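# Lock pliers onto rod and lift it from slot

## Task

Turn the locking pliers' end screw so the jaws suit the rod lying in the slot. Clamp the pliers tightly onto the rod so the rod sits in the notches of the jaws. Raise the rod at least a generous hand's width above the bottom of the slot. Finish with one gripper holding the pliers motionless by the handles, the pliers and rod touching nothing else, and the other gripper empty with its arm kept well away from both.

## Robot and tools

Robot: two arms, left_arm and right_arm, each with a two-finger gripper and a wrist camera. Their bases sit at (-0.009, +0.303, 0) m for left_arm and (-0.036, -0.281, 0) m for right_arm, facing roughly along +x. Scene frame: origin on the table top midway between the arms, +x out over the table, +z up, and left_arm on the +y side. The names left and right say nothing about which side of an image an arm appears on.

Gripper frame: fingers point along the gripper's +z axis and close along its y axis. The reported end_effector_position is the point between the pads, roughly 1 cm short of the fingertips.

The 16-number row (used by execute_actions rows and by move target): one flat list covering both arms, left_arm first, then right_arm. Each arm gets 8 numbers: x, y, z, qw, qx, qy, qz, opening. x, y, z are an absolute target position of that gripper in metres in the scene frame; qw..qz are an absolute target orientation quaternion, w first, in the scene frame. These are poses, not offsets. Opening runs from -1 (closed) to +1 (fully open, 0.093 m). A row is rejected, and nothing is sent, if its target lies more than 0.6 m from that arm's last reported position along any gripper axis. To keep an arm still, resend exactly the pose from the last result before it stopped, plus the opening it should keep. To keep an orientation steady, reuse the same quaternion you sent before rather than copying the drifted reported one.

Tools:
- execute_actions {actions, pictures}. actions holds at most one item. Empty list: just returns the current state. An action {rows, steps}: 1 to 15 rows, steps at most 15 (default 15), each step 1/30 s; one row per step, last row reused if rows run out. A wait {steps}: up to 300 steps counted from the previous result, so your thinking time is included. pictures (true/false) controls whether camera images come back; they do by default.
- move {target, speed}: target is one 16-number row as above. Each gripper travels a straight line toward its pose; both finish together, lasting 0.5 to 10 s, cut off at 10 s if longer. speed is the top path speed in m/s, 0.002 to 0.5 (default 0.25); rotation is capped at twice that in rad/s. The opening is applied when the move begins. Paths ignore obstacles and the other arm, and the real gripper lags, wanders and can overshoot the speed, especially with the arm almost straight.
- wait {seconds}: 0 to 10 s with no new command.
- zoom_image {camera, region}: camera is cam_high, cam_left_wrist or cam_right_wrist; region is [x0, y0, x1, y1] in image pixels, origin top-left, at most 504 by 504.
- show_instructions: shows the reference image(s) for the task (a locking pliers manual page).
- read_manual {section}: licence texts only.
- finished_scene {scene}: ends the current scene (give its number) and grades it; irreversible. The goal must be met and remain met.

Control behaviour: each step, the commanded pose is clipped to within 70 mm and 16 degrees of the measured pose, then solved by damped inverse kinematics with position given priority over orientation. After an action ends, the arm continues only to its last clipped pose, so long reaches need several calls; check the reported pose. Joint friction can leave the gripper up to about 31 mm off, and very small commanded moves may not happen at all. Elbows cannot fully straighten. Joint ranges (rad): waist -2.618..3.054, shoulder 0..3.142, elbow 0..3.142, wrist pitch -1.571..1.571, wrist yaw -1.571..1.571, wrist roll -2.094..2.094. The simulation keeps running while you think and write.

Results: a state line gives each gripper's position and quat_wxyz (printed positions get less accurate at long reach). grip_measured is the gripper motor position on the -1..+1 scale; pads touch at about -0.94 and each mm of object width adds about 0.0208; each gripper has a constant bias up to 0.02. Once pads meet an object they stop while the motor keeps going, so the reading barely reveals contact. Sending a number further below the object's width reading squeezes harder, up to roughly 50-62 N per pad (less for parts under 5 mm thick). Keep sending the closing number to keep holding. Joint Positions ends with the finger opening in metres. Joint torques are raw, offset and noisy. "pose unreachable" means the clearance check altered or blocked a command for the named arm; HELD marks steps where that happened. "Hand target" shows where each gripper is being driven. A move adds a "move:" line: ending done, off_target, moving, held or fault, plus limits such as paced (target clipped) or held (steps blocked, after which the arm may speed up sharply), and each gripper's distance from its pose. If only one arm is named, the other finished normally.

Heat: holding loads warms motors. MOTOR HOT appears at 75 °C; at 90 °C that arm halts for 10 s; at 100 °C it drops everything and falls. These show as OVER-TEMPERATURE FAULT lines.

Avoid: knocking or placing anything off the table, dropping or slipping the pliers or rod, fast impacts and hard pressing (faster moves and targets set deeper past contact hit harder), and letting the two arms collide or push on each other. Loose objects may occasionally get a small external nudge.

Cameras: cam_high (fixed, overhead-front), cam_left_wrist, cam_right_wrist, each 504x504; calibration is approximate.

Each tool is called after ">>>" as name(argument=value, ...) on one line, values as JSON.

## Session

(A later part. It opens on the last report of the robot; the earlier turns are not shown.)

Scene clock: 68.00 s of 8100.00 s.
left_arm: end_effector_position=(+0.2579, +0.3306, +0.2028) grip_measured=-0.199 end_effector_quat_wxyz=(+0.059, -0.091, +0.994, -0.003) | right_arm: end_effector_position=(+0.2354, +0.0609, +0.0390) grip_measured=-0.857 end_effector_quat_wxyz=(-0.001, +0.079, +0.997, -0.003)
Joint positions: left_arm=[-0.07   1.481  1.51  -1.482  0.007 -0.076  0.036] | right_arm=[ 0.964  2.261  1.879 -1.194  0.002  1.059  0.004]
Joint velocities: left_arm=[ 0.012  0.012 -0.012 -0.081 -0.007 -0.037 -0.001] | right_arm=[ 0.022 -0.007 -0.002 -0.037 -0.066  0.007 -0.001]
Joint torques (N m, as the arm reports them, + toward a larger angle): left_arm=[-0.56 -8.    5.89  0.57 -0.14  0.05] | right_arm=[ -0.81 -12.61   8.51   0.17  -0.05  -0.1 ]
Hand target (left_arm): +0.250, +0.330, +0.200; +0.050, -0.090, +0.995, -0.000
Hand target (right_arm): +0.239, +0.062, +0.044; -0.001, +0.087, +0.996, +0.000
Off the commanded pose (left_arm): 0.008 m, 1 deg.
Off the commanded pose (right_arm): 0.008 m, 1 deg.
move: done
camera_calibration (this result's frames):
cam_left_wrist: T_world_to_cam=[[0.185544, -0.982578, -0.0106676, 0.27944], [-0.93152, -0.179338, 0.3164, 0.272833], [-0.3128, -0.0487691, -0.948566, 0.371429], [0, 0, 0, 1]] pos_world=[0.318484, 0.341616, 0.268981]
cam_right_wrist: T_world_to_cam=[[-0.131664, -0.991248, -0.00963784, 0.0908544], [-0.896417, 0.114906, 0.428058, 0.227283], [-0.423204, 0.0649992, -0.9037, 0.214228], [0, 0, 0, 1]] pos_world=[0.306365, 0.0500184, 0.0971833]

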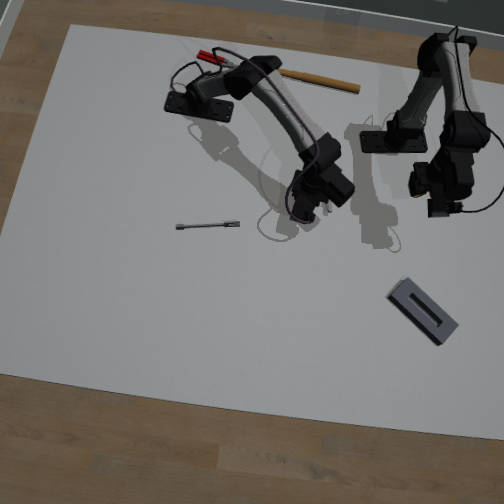

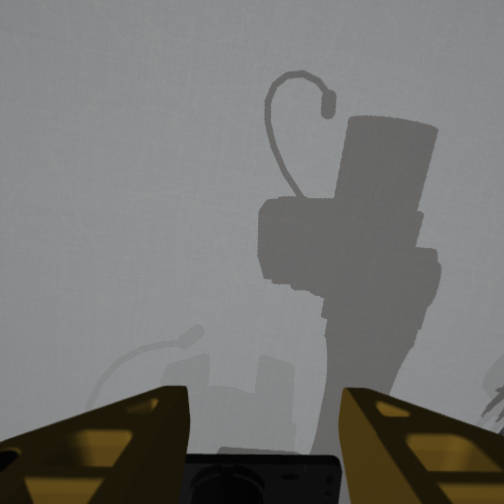

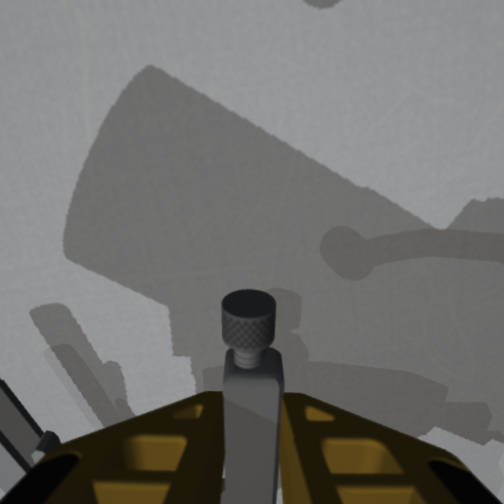

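>>> move(target=[0.25,0.33,0.2,0.05,-0.09,0.995,0,-0.2,0.24,0.06,0.009,0,0.087,0.996,0,-0.9], speed=0.06)

>>> execute_actions(actions=[{"rows":[[0.25,0.33,0.2,0.05,-0.09,0.995,0,-0.2,0.24,0.06,0.009,0,0.087,0.996,0,-0.3]],"steps":10}], pictures=false)

>>> move(target=[0.25,0.33,0.2,0.05,-0.09,0.995,0,-0.2,0.24,0.06,0.08,0,0.087,0.996,0,-0.3], speed=0.2)

>>> move(target=[0.24,0.2,0.12,0,0.087,0.996,0,-0.2,0.2,-0.2,0.17,0,-0.3,0.954,0,-0.4], speed=0.4)

>>> move(target=[0.238,0.062,0.05,0,0.087,0.996,0,-0.2,0.2,-0.2,0.17,0,-0.3,0.954,0,-0.4], speed=0.3)

Scene clock: 73.47 s of 8100.00 s.
left_arm: end_effector_position=(+0.2579, +0.3306, +0.2028) grip_measured=-0.199 end_effector_quat_wxyz=(+0.059, -0.091, +0.994, -0.003) | right_arm: end_effector_position=(+0.2353, +0.0585, +0.0147) grip_measured=-0.857 end_effector_quat_wxyz=(-0.002, +0.081, +0.997, -0.008)
Joint positions: left_arm=[-0.07   1.481  1.51  -1.482  0.007 -0.076  0.036] | right_arm=[ 0.962  2.283  1.818 -1.121  0.006  1.061  0.004]
Joint velocities: left_arm=[-0.017 -0.002 -0.012  0.066 -0.007 -0.007 -0.   ] | right_arm=[ 0.012 -0.022 -0.002 -0.037 -0.066 -0.007 -0.   ]
Joint torques (N m, as the arm reports them, + toward a larger angle): left_arm=[-0.66 -7.89  6.    0.56 -0.14  0.03] | right_arm=[ -0.97 -12.64   5.52   0.7   -0.07  -0.1 ]
Hand target (left_arm): +0.250, +0.330, +0.200; +0.050, -0.090, +0.995, -0.000
Hand target (right_arm): +0.240, +0.060, +0.009; -0.000, +0.087, +0.996, -0.000
Off the commanded pose (left_arm): 0.008 m, 1 deg.
Off the commanded pose (right_arm): 0.008 m, 1 deg.
move: done
camera_calibration (this result's frames):
cam_left_wrist: T_world_to_cam=[[0.185544, -0.982578, -0.0106676, 0.27944], [-0.93152, -0.179338, 0.3164, 0.272833], [-0.3128, -0.0487691, -0.948566, 0.371429], [0, 0, 0, 1]] pos_world=[0.318484, 0.341616, 0.268981]
cam_right_wrist: T_world_to_cam=[[-0.135802, -0.990735, 0.000974373, 0.0890226], [-0.89434, 0.123012, 0.430144, 0.236874], [-0.426279, 0.0575432, -0.90276, 0.193534], [0, 0, 0, 1]] pos_world=[0.306435, 0.0479228, 0.0727377]

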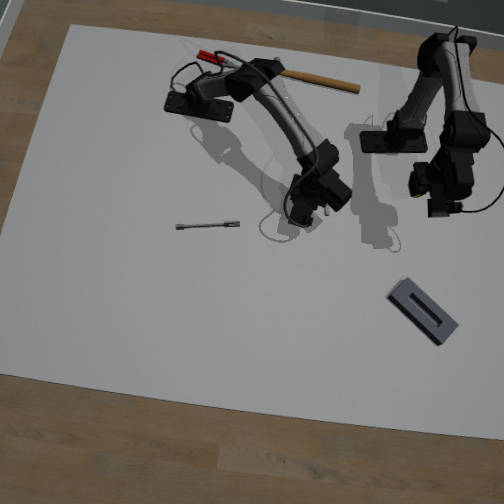

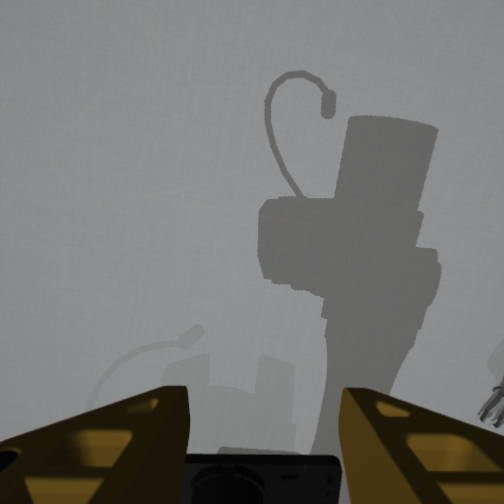

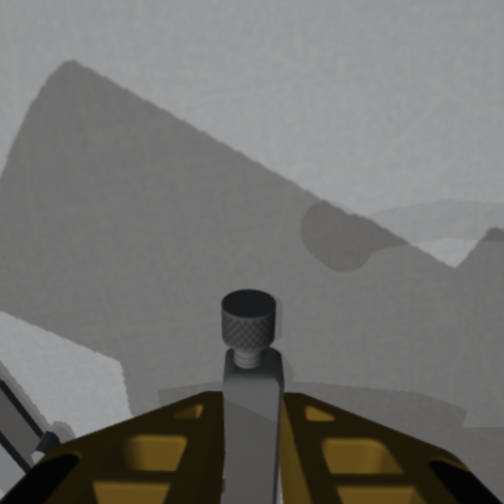

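Scene clock: 73.80 s of 8100.00 s.
left_arm: end_effector_position=(+0.2579, +0.3306, +0.2028) grip_measured=-0.199 end_effector_quat_wxyz=(+0.059, -0.091, +0.994, -0.003) | right_arm: end_effector_position=(+0.2375, +0.0613, +0.0147) grip_measured=-0.302 end_effector_quat_wxyz=(+0.002, +0.081, +0.997, -0.002)
Joint positions: left_arm=[-0.07   1.481  1.51  -1.482  0.007 -0.076  0.036] | right_arm=[ 0.962  2.283  1.818 -1.107  0.006  1.061  0.031]
Joint velocities: left_arm=[ 0.002  0.002  0.012 -0.022  0.081  0.022  0.   ] | right_arm=[ 0.002 -0.002 -0.002  0.037  0.051  0.007  0.001]
Joint torques (N m, as the arm reports them, + toward a larger angle): left_arm=[-0.58 -8.    5.77  0.54 -0.13 -0.01] | right_arm=[ -0.98 -12.63   5.35   0.53  -0.08  -0.08]
Hand target (left_arm): +0.250, +0.330, +0.200; +0.050, -0.090, +0.995, -0.000
Hand target (right_arm): +0.240, +0.060, +0.009; -0.000, +0.087, +0.996, -0.000
Off the commanded pose (left_arm): 0.008 m, 1 deg.
Off the commanded pose (right_arm): 0.006 m, 1 deg.
Steps of this call (steps 1 to 10: all 10 steps of this action). Readings (end_effector_position):
1: left_arm (+0.2579, +0.3306, +0.2028) | right_arm (+0.2353, +0.0586, +0.0147)
2: left_arm (+0.2579, +0.3306, +0.2028) | right_arm (+0.2358, +0.0592, +0.0147)
4: left_arm (+0.2579, +0.3306, +0.2028) | right_arm (+0.2364, +0.0600, +0.0147)
8: left_arm (+0.2579, +0.3306, +0.2028) | right_arm (+0.2372, +0.0610, +0.0147)
10: the state above

Scene clock: 75.10 s of 8100.00 s.
left_arm: end_effector_position=(+0.2579, +0.3306, +0.2028) grip_measured=-0.199 end_effector_quat_wxyz=(+0.059, -0.091, +0.994, -0.003) | right_arm: end_effector_position=(+0.2378, +0.0617, +0.0690) grip_measured=-0.302 end_effector_quat_wxyz=(-0.002, +0.081, +0.997, -0.008)
Joint positions: left_arm=[-0.07   1.481  1.51  -1.482  0.007 -0.076  0.036] | right_arm=[ 0.962  2.272  2.016 -1.331  0.006  1.061  0.031]
Joint velocities: left_arm=[-0.007 -0.017 -0.002  0.051 -0.022 -0.022  0.   ] | right_arm=[ 0.002  0.012 -0.007 -0.022 -0.022  0.007 -0.001]
Joint torques (N m, as the arm reports them, + toward a larger angle): left_arm=[-0.53 -7.81  5.96  0.56 -0.16  0.04] | right_arm=[ -0.98 -14.33   7.83   0.19  -0.08  -0.09]
Hand target (left_arm): +0.250, +0.330, +0.200; +0.050, -0.090, +0.995, -0.000
Hand target (right_arm): +0.240, +0.061, +0.080; +0.000, +0.087, +0.996, +0.000
Off the commanded pose (left_arm): 0.008 m, 1 deg.
Off the commanded pose (right_arm): 0.011 m, 1 deg.
move: off_target (right_arm)
camera_calibration (this result's frames):
cam_left_wrist: T_world_to_cam=[[0.185544, -0.982578, -0.0106676, 0.27944], [-0.93152, -0.179338, 0.3164, 0.272833], [-0.3128, -0.0487691, -0.948566, 0.371429], [0, 0, 0, 1]] pos_world=[0.318484, 0.341616, 0.268981]
cam_right_wrist: T_world_to_cam=[[-0.135802, -0.990735, 0.000974373, 0.092503], [-0.89434, 0.123012, 0.430144, 0.215431], [-0.426279, 0.0575432, -0.90276, 0.243408], [0, 0, 0, 1]] pos_world=[0.308991, 0.0511388, 0.126982]

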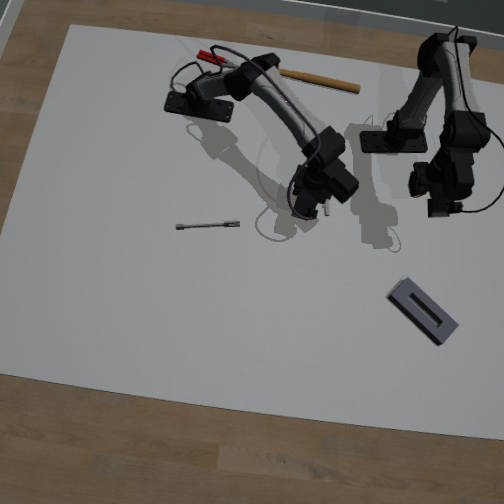

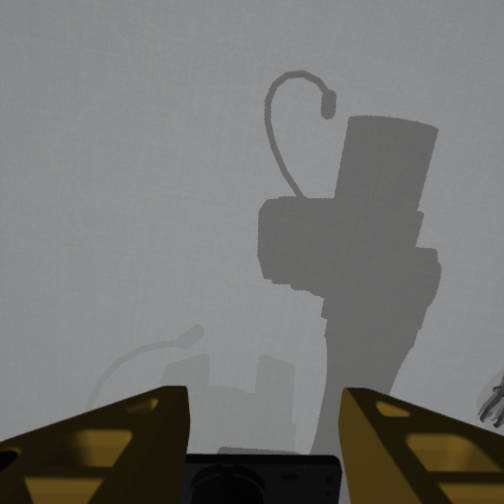

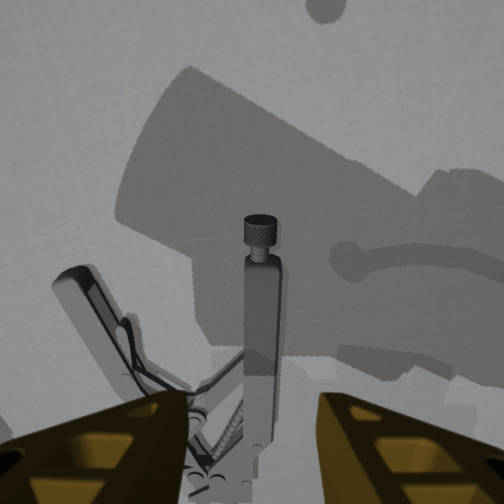

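Scene clock: 76.87 s of 8100.00 s.
left_arm: end_effector_position=(+0.2457, +0.1977, +0.1293) grip_measured=-0.199 end_effector_quat_wxyz=(+0.012, +0.089, +0.996, -0.011) | right_arm: end_effector_position=(+0.2086, -0.1968, +0.1703) grip_measured=-0.398 end_effector_quat_wxyz=(+0.002, -0.298, +0.955, +0.000)
Joint positions: left_arm=[-0.562  1.557  1.293 -1.278  0.014 -0.208  0.036] | right_arm=[ 0.394  1.525  1.426 -1.468 -0.    -0.273  0.026]
Joint velocities: left_arm=[-0.012 -0.012  0.012 -0.037  0.007 -0.037 -0.   ] | right_arm=[ 0.012 -0.012  0.002 -0.007 -0.066 -0.051  0.   ]
Joint torques (N m, as the arm reports them, + toward a larger angle): left_arm=[-0.71 -6.14  5.84  0.55 -0.03 -0.04] | right_arm=[-0.83 -7.25  5.89  0.22 -0.12 -0.24]
Hand target (left_arm): +0.242, +0.197, +0.120; -0.001, +0.087, +0.996, -0.009
Hand target (right_arm): +0.203, -0.199, +0.171; -0.004, -0.300, +0.954, +0.004
Off the commanded pose (left_arm): 0.011 m, 2 deg.
Off the commanded pose (right_arm): 0.009 m, 0 deg.
move: off_target (left_arm)
camera_calibration (this result's frames):
cam_left_wrist: T_world_to_cam=[[-0.173398, -0.984827, -0.00700027, 0.238417], [-0.902309, 0.156013, 0.401868, 0.176316], [-0.394678, 0.0759995, -0.915671, 0.282566], [0, 0, 0, 1]] pos_world=[0.311955, 0.185817, 0.189551]
cam_right_wrist: T_world_to_cam=[[0.589859, -0.80738, -0.014271, -0.28042], [-0.727751, -0.539175, 0.423874, 0.0135251], [-0.349922, -0.23964, -0.905609, 0.263413], [0, 0, 0, 1]] pos_world=[0.267425, -0.155989, 0.228814]

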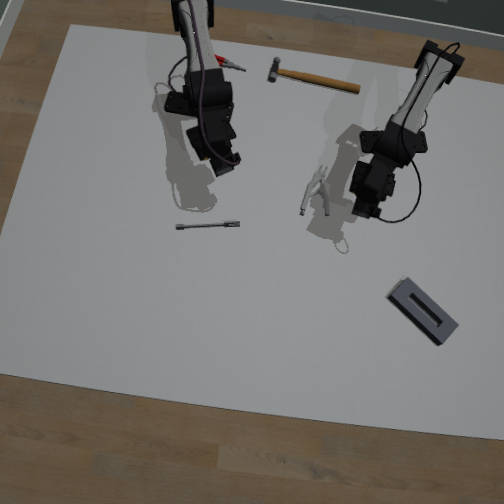

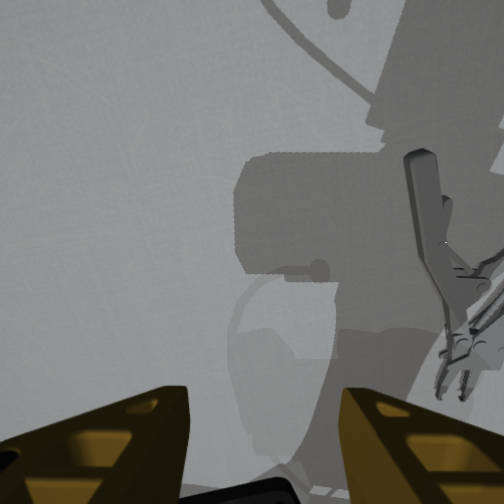

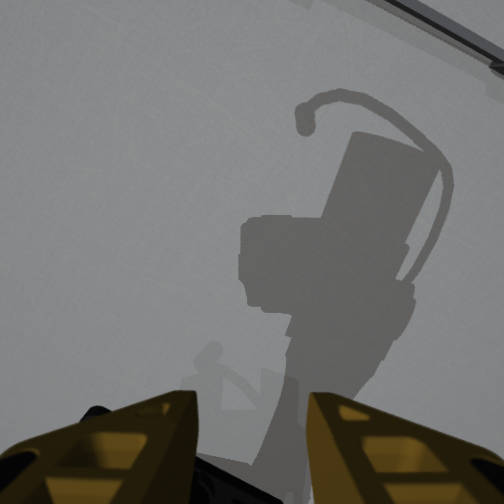

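Scene clock: 78.03 s of 8100.00 s.
left_arm: end_effector_position=(+0.2314, +0.0655, +0.0485) grip_measured=-0.199 end_effector_quat_wxyz=(-0.014, +0.092, +0.996, -0.000) | right_arm: end_effector_position=(+0.2053, -0.1980, +0.1660) grip_measured=-0.398 end_effector_quat_wxyz=(-0.007, -0.298, +0.954, -0.000)
Joint positions: left_arm=[-0.948  1.887  1.351 -1.056  0.018 -0.587  0.036] | right_arm=[ 0.394  1.525  1.409 -1.468 -0.    -0.274  0.026]
Joint velocities: left_arm=[-0.012 -0.012  0.007 -0.037 -0.007 -0.081 -0.   ] | right_arm=[-0.017 -0.027 -0.017 -0.022  0.022 -0.022  0.002]
Joint torques (N m, as the arm reports them, + toward a larger angle): left_arm=[-0.21 -9.74 10.1   0.44 -0.17 -0.04] | right_arm=[-0.36 -8.97  5.5   0.35 -0.08 -0.18]
Hand target (left_arm): +0.239, +0.059, +0.050; -0.003, +0.087, +0.996, -0.006
Hand target (right_arm): +0.200, -0.200, +0.170; -0.000, -0.300, +0.954, -0.000
Off the commanded pose (left_arm): 0.008 m, 2 deg.
Off the commanded pose (right_arm): 0.007 m, 1 deg.
move: done
camera_calibration (this result's frames):
cam_left_wrist: T_world_to_cam=[[-0.181226, -0.983142, -0.0242523, 0.107775], [-0.879907, 0.151084, 0.450486, 0.209347], [-0.439228, 0.10298, -0.892454, 0.220406], [0, 0, 0, 1]] pos_world=[0.300546, 0.0516323, 0.105008]
cam_right_wrist: T_world_to_cam=[[0.589894, -0.807249, -0.0193278, -0.278566], [-0.720546, -0.537039, 0.438637, 0.0087292], [-0.364469, -0.244823, -0.898457, 0.258849], [0, 0, 0, 1]] pos_world=[0.264957, -0.156812, 0.223351]

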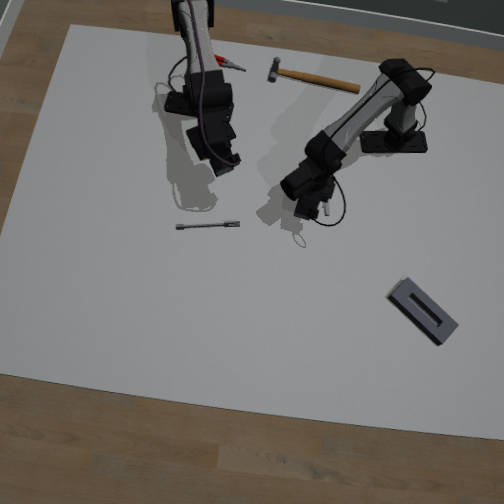

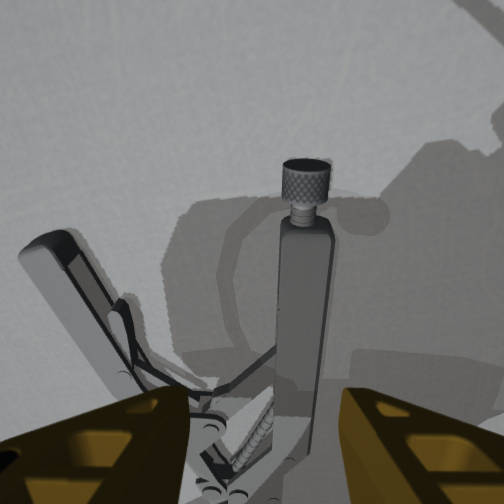

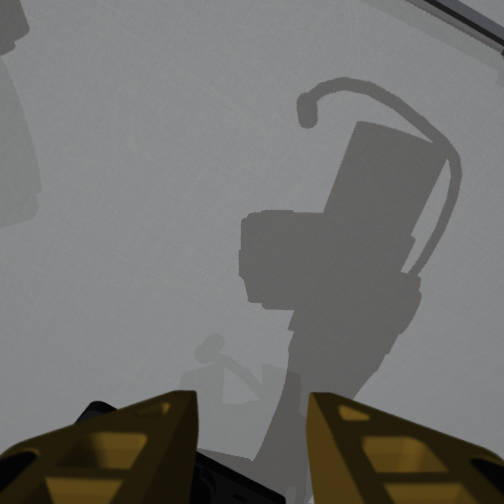

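>>> move(target=[0.243,0.050,0.033,0,0.087,0.996,0,-0.2,0.2,-0.2,0.17,0,-0.3,0.954,0,-0.4], speed=0.1)

Scene clock: 82.73 s of 8100.00 s.
left_arm: end_effector_position=(+0.2357, +0.0597, +0.0315) grip_measured=-0.199 end_effector_quat_wxyz=(-0.013, +0.087, +0.996, +0.006) | right_arm: end_effector_position=(+0.2053, -0.1980, +0.1660) grip_measured=-0.398 end_effector_quat_wxyz=(-0.007, -0.298, +0.954, -0.000)
Joint positions: left_arm=[-0.956  1.939  1.351 -1.011  0.008 -0.605  0.036] | right_arm=[ 0.394  1.525  1.409 -1.468 -0.    -0.274  0.026]
Joint velocities: left_arm=[ 0.007 -0.007  0.002  0.007 -0.022 -0.007 -0.   ] | right_arm=[-0.012  0.007 -0.002  0.022  0.007  0.022 -0.   ]
Joint torques (N m, as the arm reports them, + toward a larger angle): left_arm=[-0.97 -9.54 10.56  0.38 -0.2  -0.07] | right_arm=[-0.35 -8.84  5.48  0.37 -0.08 -0.17]
Hand target (left_arm): +0.243, +0.050, +0.033; -0.000, +0.087, +0.996, -0.000
Hand target (right_arm): +0.200, -0.200, +0.170; -0.000, -0.300, +0.954, -0.000
Off the commanded pose (left_arm): 0.012 m, 2 deg.
Off the commanded pose (right_arm): 0.007 m, 1 deg.
move: off_target (left_arm)
camera_calibration (this result's frames):
cam_left_wrist: T_world_to_cam=[[-0.172023, -0.984401, -0.0369122, 0.100722], [-0.882472, 0.137342, 0.449866, 0.22313], [-0.437779, 0.109961, -0.892333, 0.20698], [0, 0, 0, 1]] pos_world=[0.304844, 0.0457454, 0.0880336]
cam_right_wrist: T_world_to_cam=[[0.589894, -0.807249, -0.0193278, -0.278566], [-0.720546, -0.537039, 0.438637, 0.0087292], [-0.364469, -0.244823, -0.898457, 0.258849], [0, 0, 0, 1]] pos_world=[0.264957, -0.156812, 0.223351]

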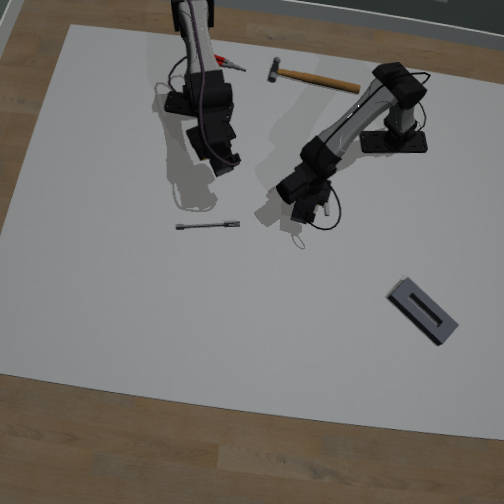

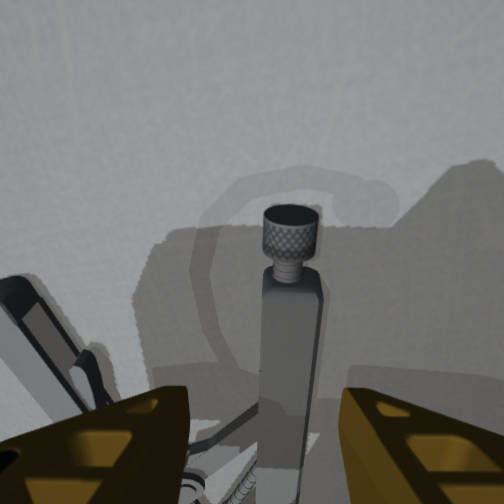

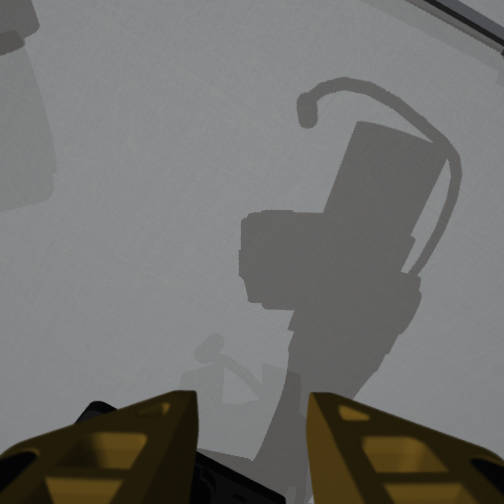

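>>> move(target=[0.258,0.042,0.033,0,0.087,0.996,0,-0.2,0.2,-0.2,0.17,0,-0.3,0.954,0,-0.4], speed=0.1)

Scene clock: 85.00 s of 8100.00 s.
left_arm: end_effector_position=(+0.2527, +0.0433, +0.0340) grip_measured=-0.199 end_effector_quat_wxyz=(-0.001, +0.087, +0.996, -0.003) | right_arm: end_effector_position=(+0.2053, -0.1980, +0.1660) grip_measured=-0.398 end_effector_quat_wxyz=(-0.007, -0.298, +0.954, -0.000)
Joint positions: left_arm=[-0.956  1.993  1.439 -1.014  0.006 -0.606  0.036] | right_arm=[ 0.394  1.525  1.409 -1.468 -0.    -0.274  0.026]
Joint velocities: left_arm=[-0.017 -0.017 -0.007 -0.037 -0.022 -0.022 -0.   ] | right_arm=[ 0.012  0.002  0.002  0.022 -0.022  0.007 -0.   ]
Joint torques (N m, as the arm reports them, + toward a larger angle): left_arm=[  0.08 -10.13  10.37   0.26  -0.21   0.08] | right_arm=[-0.34 -8.88  5.47  0.35 -0.08 -0.18]
Hand target (left_arm): +0.258, +0.042, +0.033; +0.000, +0.087, +0.996, +0.000
Hand target (right_arm): +0.200, -0.200, +0.170; -0.000, -0.300, +0.954, -0.000
Off the commanded pose (left_arm): 0.006 m, 0 deg.
Off the commanded pose (right_arm): 0.007 m, 1 deg.
move: done
camera_calibration (this result's frames):
cam_left_wrist: T_world_to_cam=[[-0.170623, -0.985127, -0.0203232, 0.0867107], [-0.892792, 0.145838, 0.426208, 0.242246], [-0.416905, 0.0908655, -0.904397, 0.214382], [0, 0, 0, 1]] pos_world=[0.320447, 0.0306125, 0.0924012]
cam_right_wrist: T_world_to_cam=[[0.589894, -0.807249, -0.0193278, -0.278566], [-0.720546, -0.537039, 0.438637, 0.0087292], [-0.364469, -0.244823, -0.898457, 0.258849], [0, 0, 0, 1]] pos_world=[0.264957, -0.156812, 0.223351]

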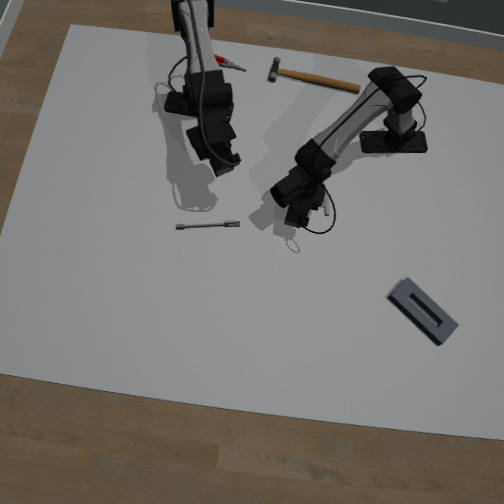

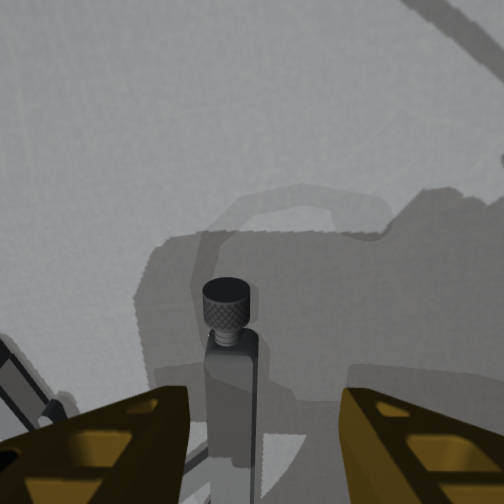

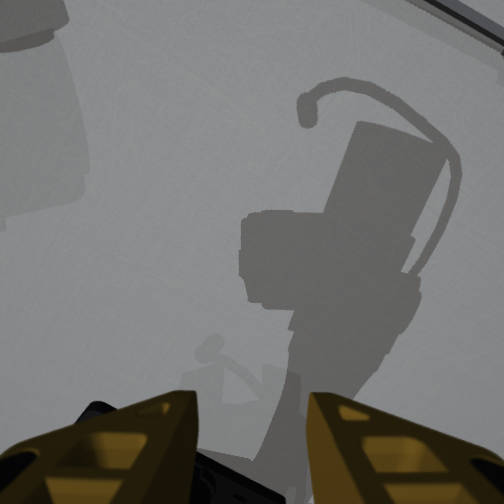

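>>> move(target=[0.243,0.054,0.026,0,0.087,0.996,0,-0.2,0.2,-0.2,0.17,0,-0.3,0.954,0,-0.4], speed=0.05)

Scene clock: 90.30 s of 8100.00 s.
left_arm: end_effector_position=(+0.2451, +0.0509, +0.0272) grip_measured=-0.199 end_effector_quat_wxyz=(-0.004, +0.087, +0.996, -0.000) | right_arm: end_effector_position=(+0.2053, -0.1980, +0.1660) grip_measured=-0.398 end_effector_quat_wxyz=(-0.007, -0.298, +0.954, -0.000)
Joint positions: left_arm=[-0.956  1.971  1.378 -0.984  0.006 -0.606  0.036] | right_arm=[ 0.394  1.525  1.409 -1.468 -0.    -0.274  0.026]
Joint velocities: left_arm=[-0.007 -0.007 -0.002  0.081  0.007  0.007  0.   ] | right_arm=[ 0.002 -0.022 -0.012  0.037 -0.051  0.007 -0.   ]
Joint torques (N m, as the arm reports them, + toward a larger angle): left_arm=[ -0.35 -13.09   4.92   0.42  -0.14   0.05] | right_arm=[-0.34 -8.91  5.46  0.37 -0.08 -0.18]
Hand target (left_arm): +0.243, +0.054, +0.026; -0.000, +0.087, +0.996, +0.000
Hand target (right_arm): +0.200, -0.200, +0.170; -0.000, -0.300, +0.954, -0.000
Off the commanded pose (left_arm): 0.004 m, 0 deg.
Off the commanded pose (right_arm): 0.007 m, 1 deg.
move: done
camera_calibration (this result's frames):
cam_left_wrist: T_world_to_cam=[[-0.170761, -0.984979, -0.0256489, 0.0929408], [-0.890229, 0.143074, 0.432461, 0.236593], [-0.422295, 0.096681, -0.901288, 0.205307], [0, 0, 0, 1]] pos_world=[0.313193, 0.0378452, 0.0851072]
cam_right_wrist: T_world_to_cam=[[0.589894, -0.807249, -0.0193278, -0.278566], [-0.720546, -0.537039, 0.438637, 0.0087292], [-0.364469, -0.244823, -0.898457, 0.258849], [0, 0, 0, 1]] pos_world=[0.264957, -0.156812, 0.223351]

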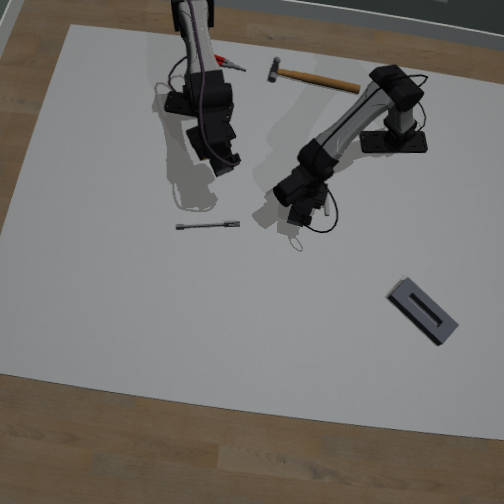

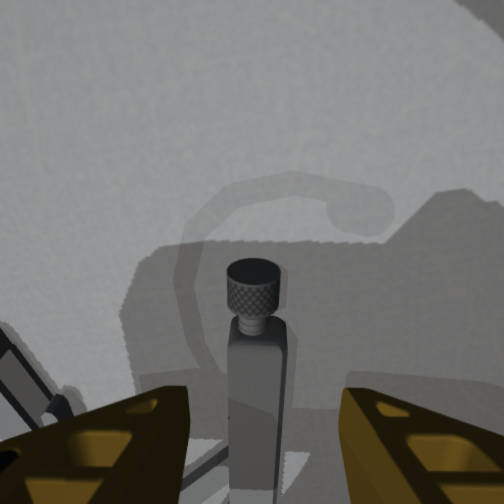

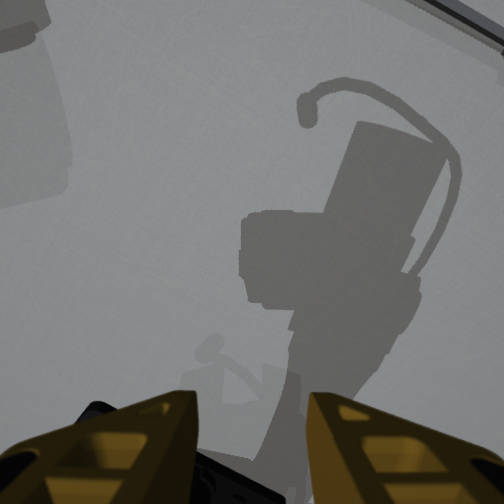

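>>> move(target=[0.245,0.052,0.009,0,0.087,0.996,0,-0.2,0.2,-0.2,0.17,0,-0.3,0.954,0,-0.4], speed=0.05)

>>> execute_actions(actions=[{"rows":[[0.245,0.052,0.009,0,0.087,0.996,0,-0.9,0.2,-0.2,0.17,0,-0.3,0.954,0,-0.4]],"steps":14}])

Scene clock: 93.27 s of 8100.00 s.
left_arm: end_effector_position=(+0.2492, +0.0468, +0.0217) grip_measured=-0.199 end_effector_quat_wxyz=(+0.009, +0.087, +0.996, -0.011) | right_arm: end_effector_position=(+0.2053, -0.1980, +0.1660) grip_measured=-0.398 end_effector_quat_wxyz=(-0.007, -0.298, +0.954, -0.000)
Joint positions: left_arm=[-0.956  1.97   1.353 -0.927  0.006 -0.606  0.036] | right_arm=[ 0.394  1.525  1.409 -1.468 -0.    -0.274  0.026]
Joint velocities: left_arm=[-0.002 -0.017 -0.032 -0.007 -0.022 -0.007 -0.   ] | right_arm=[ 0.007  0.012 -0.007 -0.007 -0.051  0.037  0.001]
Joint torques (N m, as the arm reports them, + toward a larger angle): left_arm=[-0.38 -9.76  5.14  0.52 -0.19  0.  ] | right_arm=[-0.29 -8.9   5.51  0.36 -0.08 -0.19]
Hand target (left_arm): +0.245, +0.052, +0.009; -0.000, +0.087, +0.996, +0.000
Hand target (right_arm): +0.200, -0.200, +0.170; -0.000, -0.300, +0.954, -0.000
Off the commanded pose (left_arm): 0.014 m, 2 deg.
Off the commanded pose (right_arm): 0.007 m, 1 deg.
move: off_target (left_arm)
camera_calibration (this result's frames):
cam_left_wrist: T_world_to_cam=[[-0.170378, -0.985358, -0.00646248, 0.0889802], [-0.900255, 0.15299, 0.407597, 0.24578], [-0.40064, 0.0752633, -0.913139, 0.198442], [0, 0, 0, 1]] pos_world=[0.315928, 0.0351401, 0.0816011]
cam_right_wrist: T_world_to_cam=[[0.589894, -0.807249, -0.0193278, -0.278566], [-0.720546, -0.537039, 0.438637, 0.0087292], [-0.364469, -0.244823, -0.898457, 0.258849], [0, 0, 0, 1]] pos_world=[0.264957, -0.156812, 0.223351]

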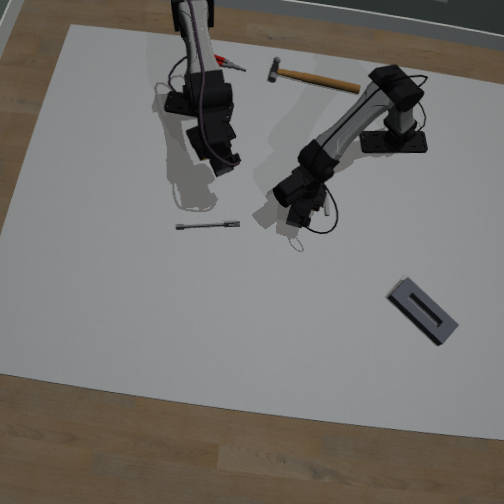

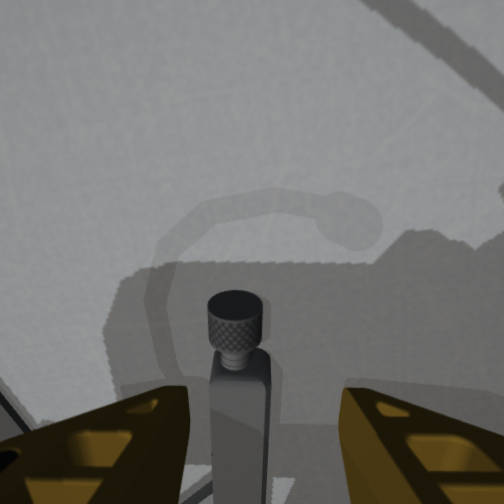

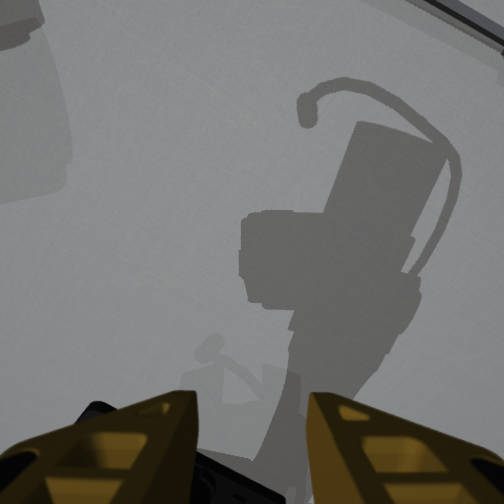

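Scene clock: 93.73 s of 8100.00 s.
left_arm: end_effector_position=(+0.2503, +0.0462, +0.0218) grip_measured=-0.841 end_effector_quat_wxyz=(+0.011, +0.087, +0.996, -0.012) | right_arm: end_effector_position=(+0.2053, -0.1980, +0.1660) grip_measured=-0.398 end_effector_quat_wxyz=(-0.007, -0.298, +0.954, -0.000)
Joint positions: left_arm=[-0.956  1.97   1.353 -0.922  0.004 -0.606  0.005] | right_arm=[ 0.394  1.525  1.409 -1.468 -0.    -0.274  0.026]
Joint velocities: left_arm=[ 0.017 -0.002  0.012 -0.037  0.051 -0.022 -0.   ] | right_arm=[ 0.002  0.007 -0.002 -0.037  0.066 -0.051  0.   ]
Joint torques (N m, as the arm reports them, + toward a larger angle): left_arm=[-0.39 -9.82  5.16  0.58 -0.15  0.03] | right_arm=[-0.3  -8.91  5.45  0.36 -0.08 -0.18]
Hand target (left_arm): +0.245, +0.052, +0.009; -0.000, +0.087, +0.996, -0.000
Hand target (right_arm): +0.200, -0.200, +0.170; -0.000, -0.300, +0.954, -0.000
Off the commanded pose (left_arm): 0.015 m, 2 deg.
Off the commanded pose (right_arm): 0.007 m, 1 deg.
Steps of this call (steps 1 to 14: all 14 steps of this action). Readings (end_effector_position):
1: left_arm (+0.2494, +0.0466, +0.0218) | right_arm (+0.2053, -0.1980, +0.1660)
2: left_arm (+0.2496, +0.0467, +0.0218) | right_arm (+0.2053, -0.1980, +0.1660)
4: left_arm (+0.2501, +0.0463, +0.0218) | right_arm (+0.2053, -0.1980, +0.1660)
8: left_arm (+0.2503, +0.0462, +0.0218) | right_arm (+0.2053, -0.1980, +0.1660)
14: the state above
camera_calibration (this result's frames):
cam_left_wrist: T_world_to_cam=[[-0.170307, -0.985379, -0.00487815, 0.0884528], [-0.902126, 0.153922, 0.403084, 0.247322], [-0.396439, 0.0730485, -0.91515, 0.198033], [0, 0, 0, 1]] pos_world=[0.316688, 0.0346252, 0.08197]
cam_right_wrist: T_world_to_cam=[[0.589894, -0.807249, -0.0193278, -0.278566], [-0.720546, -0.537039, 0.438637, 0.0087292], [-0.364469, -0.244823, -0.898457, 0.258849], [0, 0, 0, 1]] pos_world=[0.264957, -0.156812, 0.223351]

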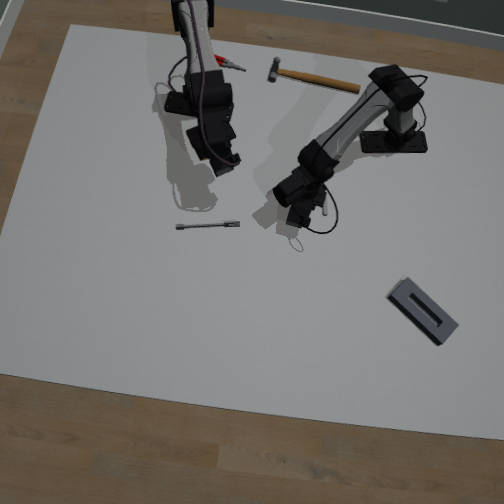

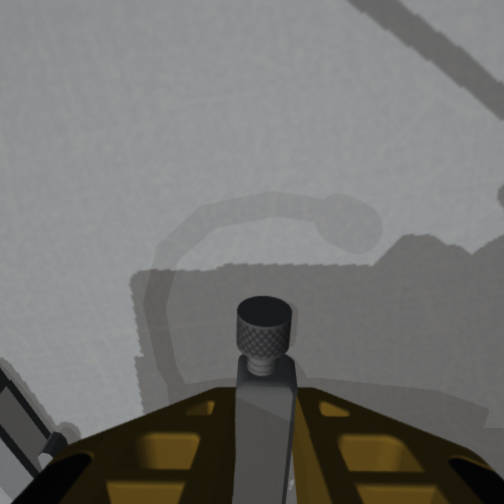

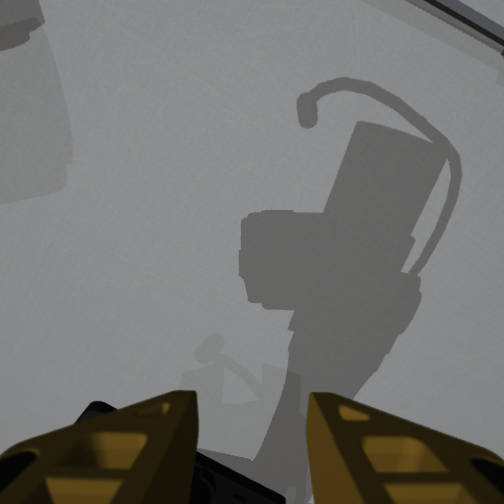

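>>> execute_actions(actions=[])

Scene clock: 103.67 s of 8100.00 s.
left_arm: end_effector_position=(+0.2503, +0.0462, +0.0218) grip_measured=-0.841 end_effector_quat_wxyz=(+0.011, +0.087, +0.996, -0.012) | right_arm: end_effector_position=(+0.2053, -0.1980, +0.1660) grip_measured=-0.398 end_effector_quat_wxyz=(-0.007, -0.298, +0.954, -0.000)
Joint positions: left_arm=[-0.956  1.97   1.353 -0.922  0.004 -0.606  0.005] | right_arm=[ 0.394  1.525  1.409 -1.468 -0.    -0.274  0.026]
Joint velocities: left_arm=[ 0.007  0.012  0.007 -0.037  0.037  0.007 -0.001] | right_arm=[-0.012 -0.012  0.002  0.037  0.066  0.007  0.   ]
Joint torques (N m, as the arm reports them, + toward a larger angle): left_arm=[-0.44 -9.7   5.06  0.57 -0.19  0.01] | right_arm=[-0.32 -8.92  5.5   0.36 -0.08 -0.17]
Hand target (left_arm): +0.245, +0.052, +0.009; -0.000, +0.087, +0.996, -0.000
Hand target (right_arm): +0.200, -0.200, +0.170; -0.000, -0.300, +0.954, -0.000
Off the commanded pose (left_arm): 0.015 m, 2 deg.
Off the commanded pose (right_arm): 0.007 m, 1 deg.
Steps of this call (steps 1 to 298: nothing new was sent). Readings (end_effector_position):
1: left_arm (+0.2503, +0.0462, +0.0218) | right_arm (+0.2053, -0.1980, +0.1660)
2: left_arm (+0.2503, +0.0462, +0.0218) | right_arm (+0.2053, -0.1980, +0.1660)
4: left_arm (+0.2503, +0.0462, +0.0218) | right_arm (+0.2053, -0.1980, +0.1660)
8: left_arm (+0.2503, +0.0462, +0.0218) | right_arm (+0.2053, -0.1980, +0.1660)
298: the state above
camera_calibration (this result's frames):
cam_left_wrist: T_world_to_cam=[[-0.170307, -0.985379, -0.00487815, 0.0884528], [-0.902126, 0.153922, 0.403084, 0.247322], [-0.396439, 0.0730485, -0.91515, 0.198033], [0, 0, 0, 1]] pos_world=[0.316688, 0.0346252, 0.08197]
cam_right_wrist: T_world_to_cam=[[0.589894, -0.807249, -0.0193278, -0.278566], [-0.720546, -0.537039, 0.438637, 0.0087292], [-0.364469, -0.244823, -0.898457, 0.258849], [0, 0, 0, 1]] pos_world=[0.264957, -0.156812, 0.223351]

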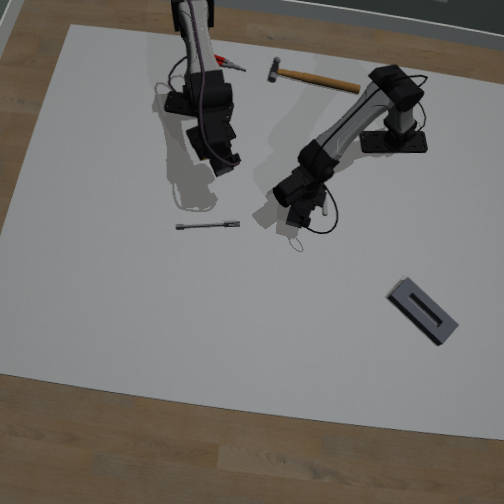

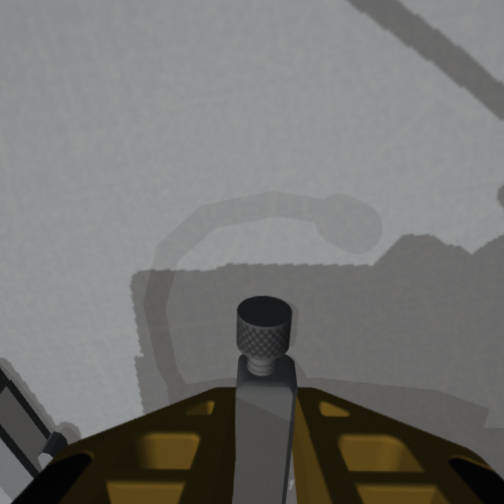

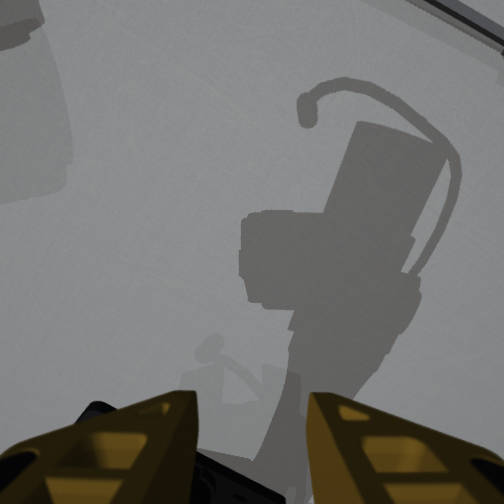

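>>> move(target=[0.25,0.05,0.24,0,0.087,0.996,0,-0.9,0.2,-0.2,0.17,0,-0.3,0.954,0,-0.4], speed=0.15)

Scene clock: 108.23 s of 8100.00 s.
left_arm: end_effector_position=(+0.2462, +0.0502, +0.2326) grip_measured=-0.841 end_effector_quat_wxyz=(+0.074, +0.087, +0.991, -0.065) | right_arm: end_effector_position=(+0.2053, -0.1980, +0.1660) grip_measured=-0.398 end_effector_quat_wxyz=(-0.007, -0.298, +0.954, -0.000)
Joint positions: left_arm=[-0.956  1.801  1.968 -1.54   0.004 -0.606  0.005] | right_arm=[ 0.394  1.525  1.409 -1.468 -0.    -0.274  0.026]
Joint velocities: left_arm=[ 0.017  0.007 -0.002  0.007  0.051 -0.037  0.001] | right_arm=[ 0.017  0.002  0.002 -0.037  0.007 -0.095 -0.002]
Joint torques (N m, as the arm reports them, + toward a larger angle): left_arm=[  0.08 -10.59  10.29   0.72  -0.13   0.08] | right_arm=[-0.33 -8.89  5.48  0.36 -0.08 -0.19]
Hand target (left_arm): +0.247, +0.053, +0.240; +0.081, +0.086, +0.991, -0.068
Hand target (right_arm): +0.200, -0.200, +0.170; -0.000, -0.300, +0.954, -0.000
Off the commanded pose (left_arm): 0.008 m, 11 deg.
Off the commanded pose (right_arm): 0.007 m, 1 deg.
joint sent to its limit (left arm) — the command would take joint 4 (wrist pitch) past its lower limit, so that joint was sent only as far as its limit.
move: off_target (left_arm)
camera_calibration (this result's frames):
cam_left_wrist: T_world_to_cam=[[-0.175222, -0.980518, 0.0887807, 0.0719551], [-0.941847, 0.193206, 0.274948, 0.19562], [-0.286744, -0.035441, -0.957351, 0.377344], [0, 0, 0, 1]] pos_world=[0.305053, 0.0461317, 0.301078]
cam_right_wrist: T_world_to_cam=[[0.589894, -0.807249, -0.0193278, -0.278566], [-0.720546, -0.537039, 0.438637, 0.0087292], [-0.364469, -0.244823, -0.898457, 0.258849], [0, 0, 0, 1]] pos_world=[0.264957, -0.156812, 0.223351]

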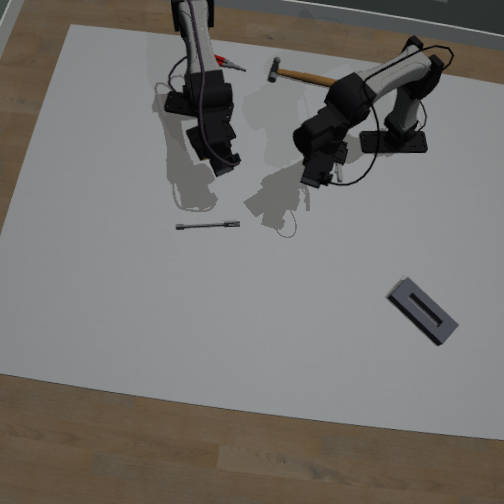

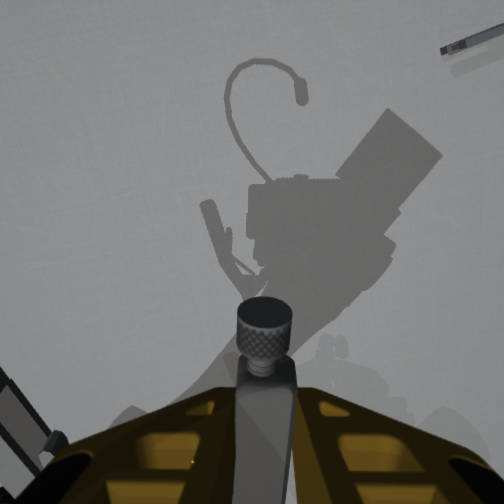

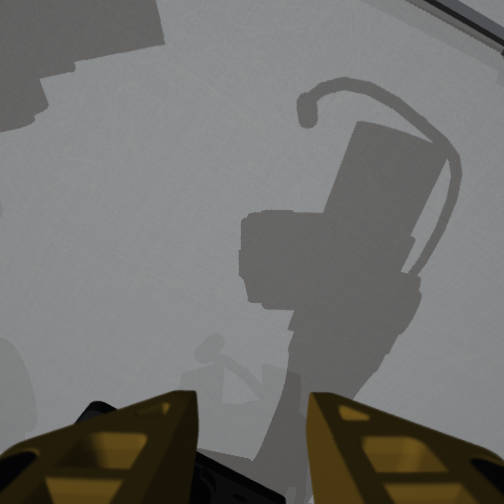

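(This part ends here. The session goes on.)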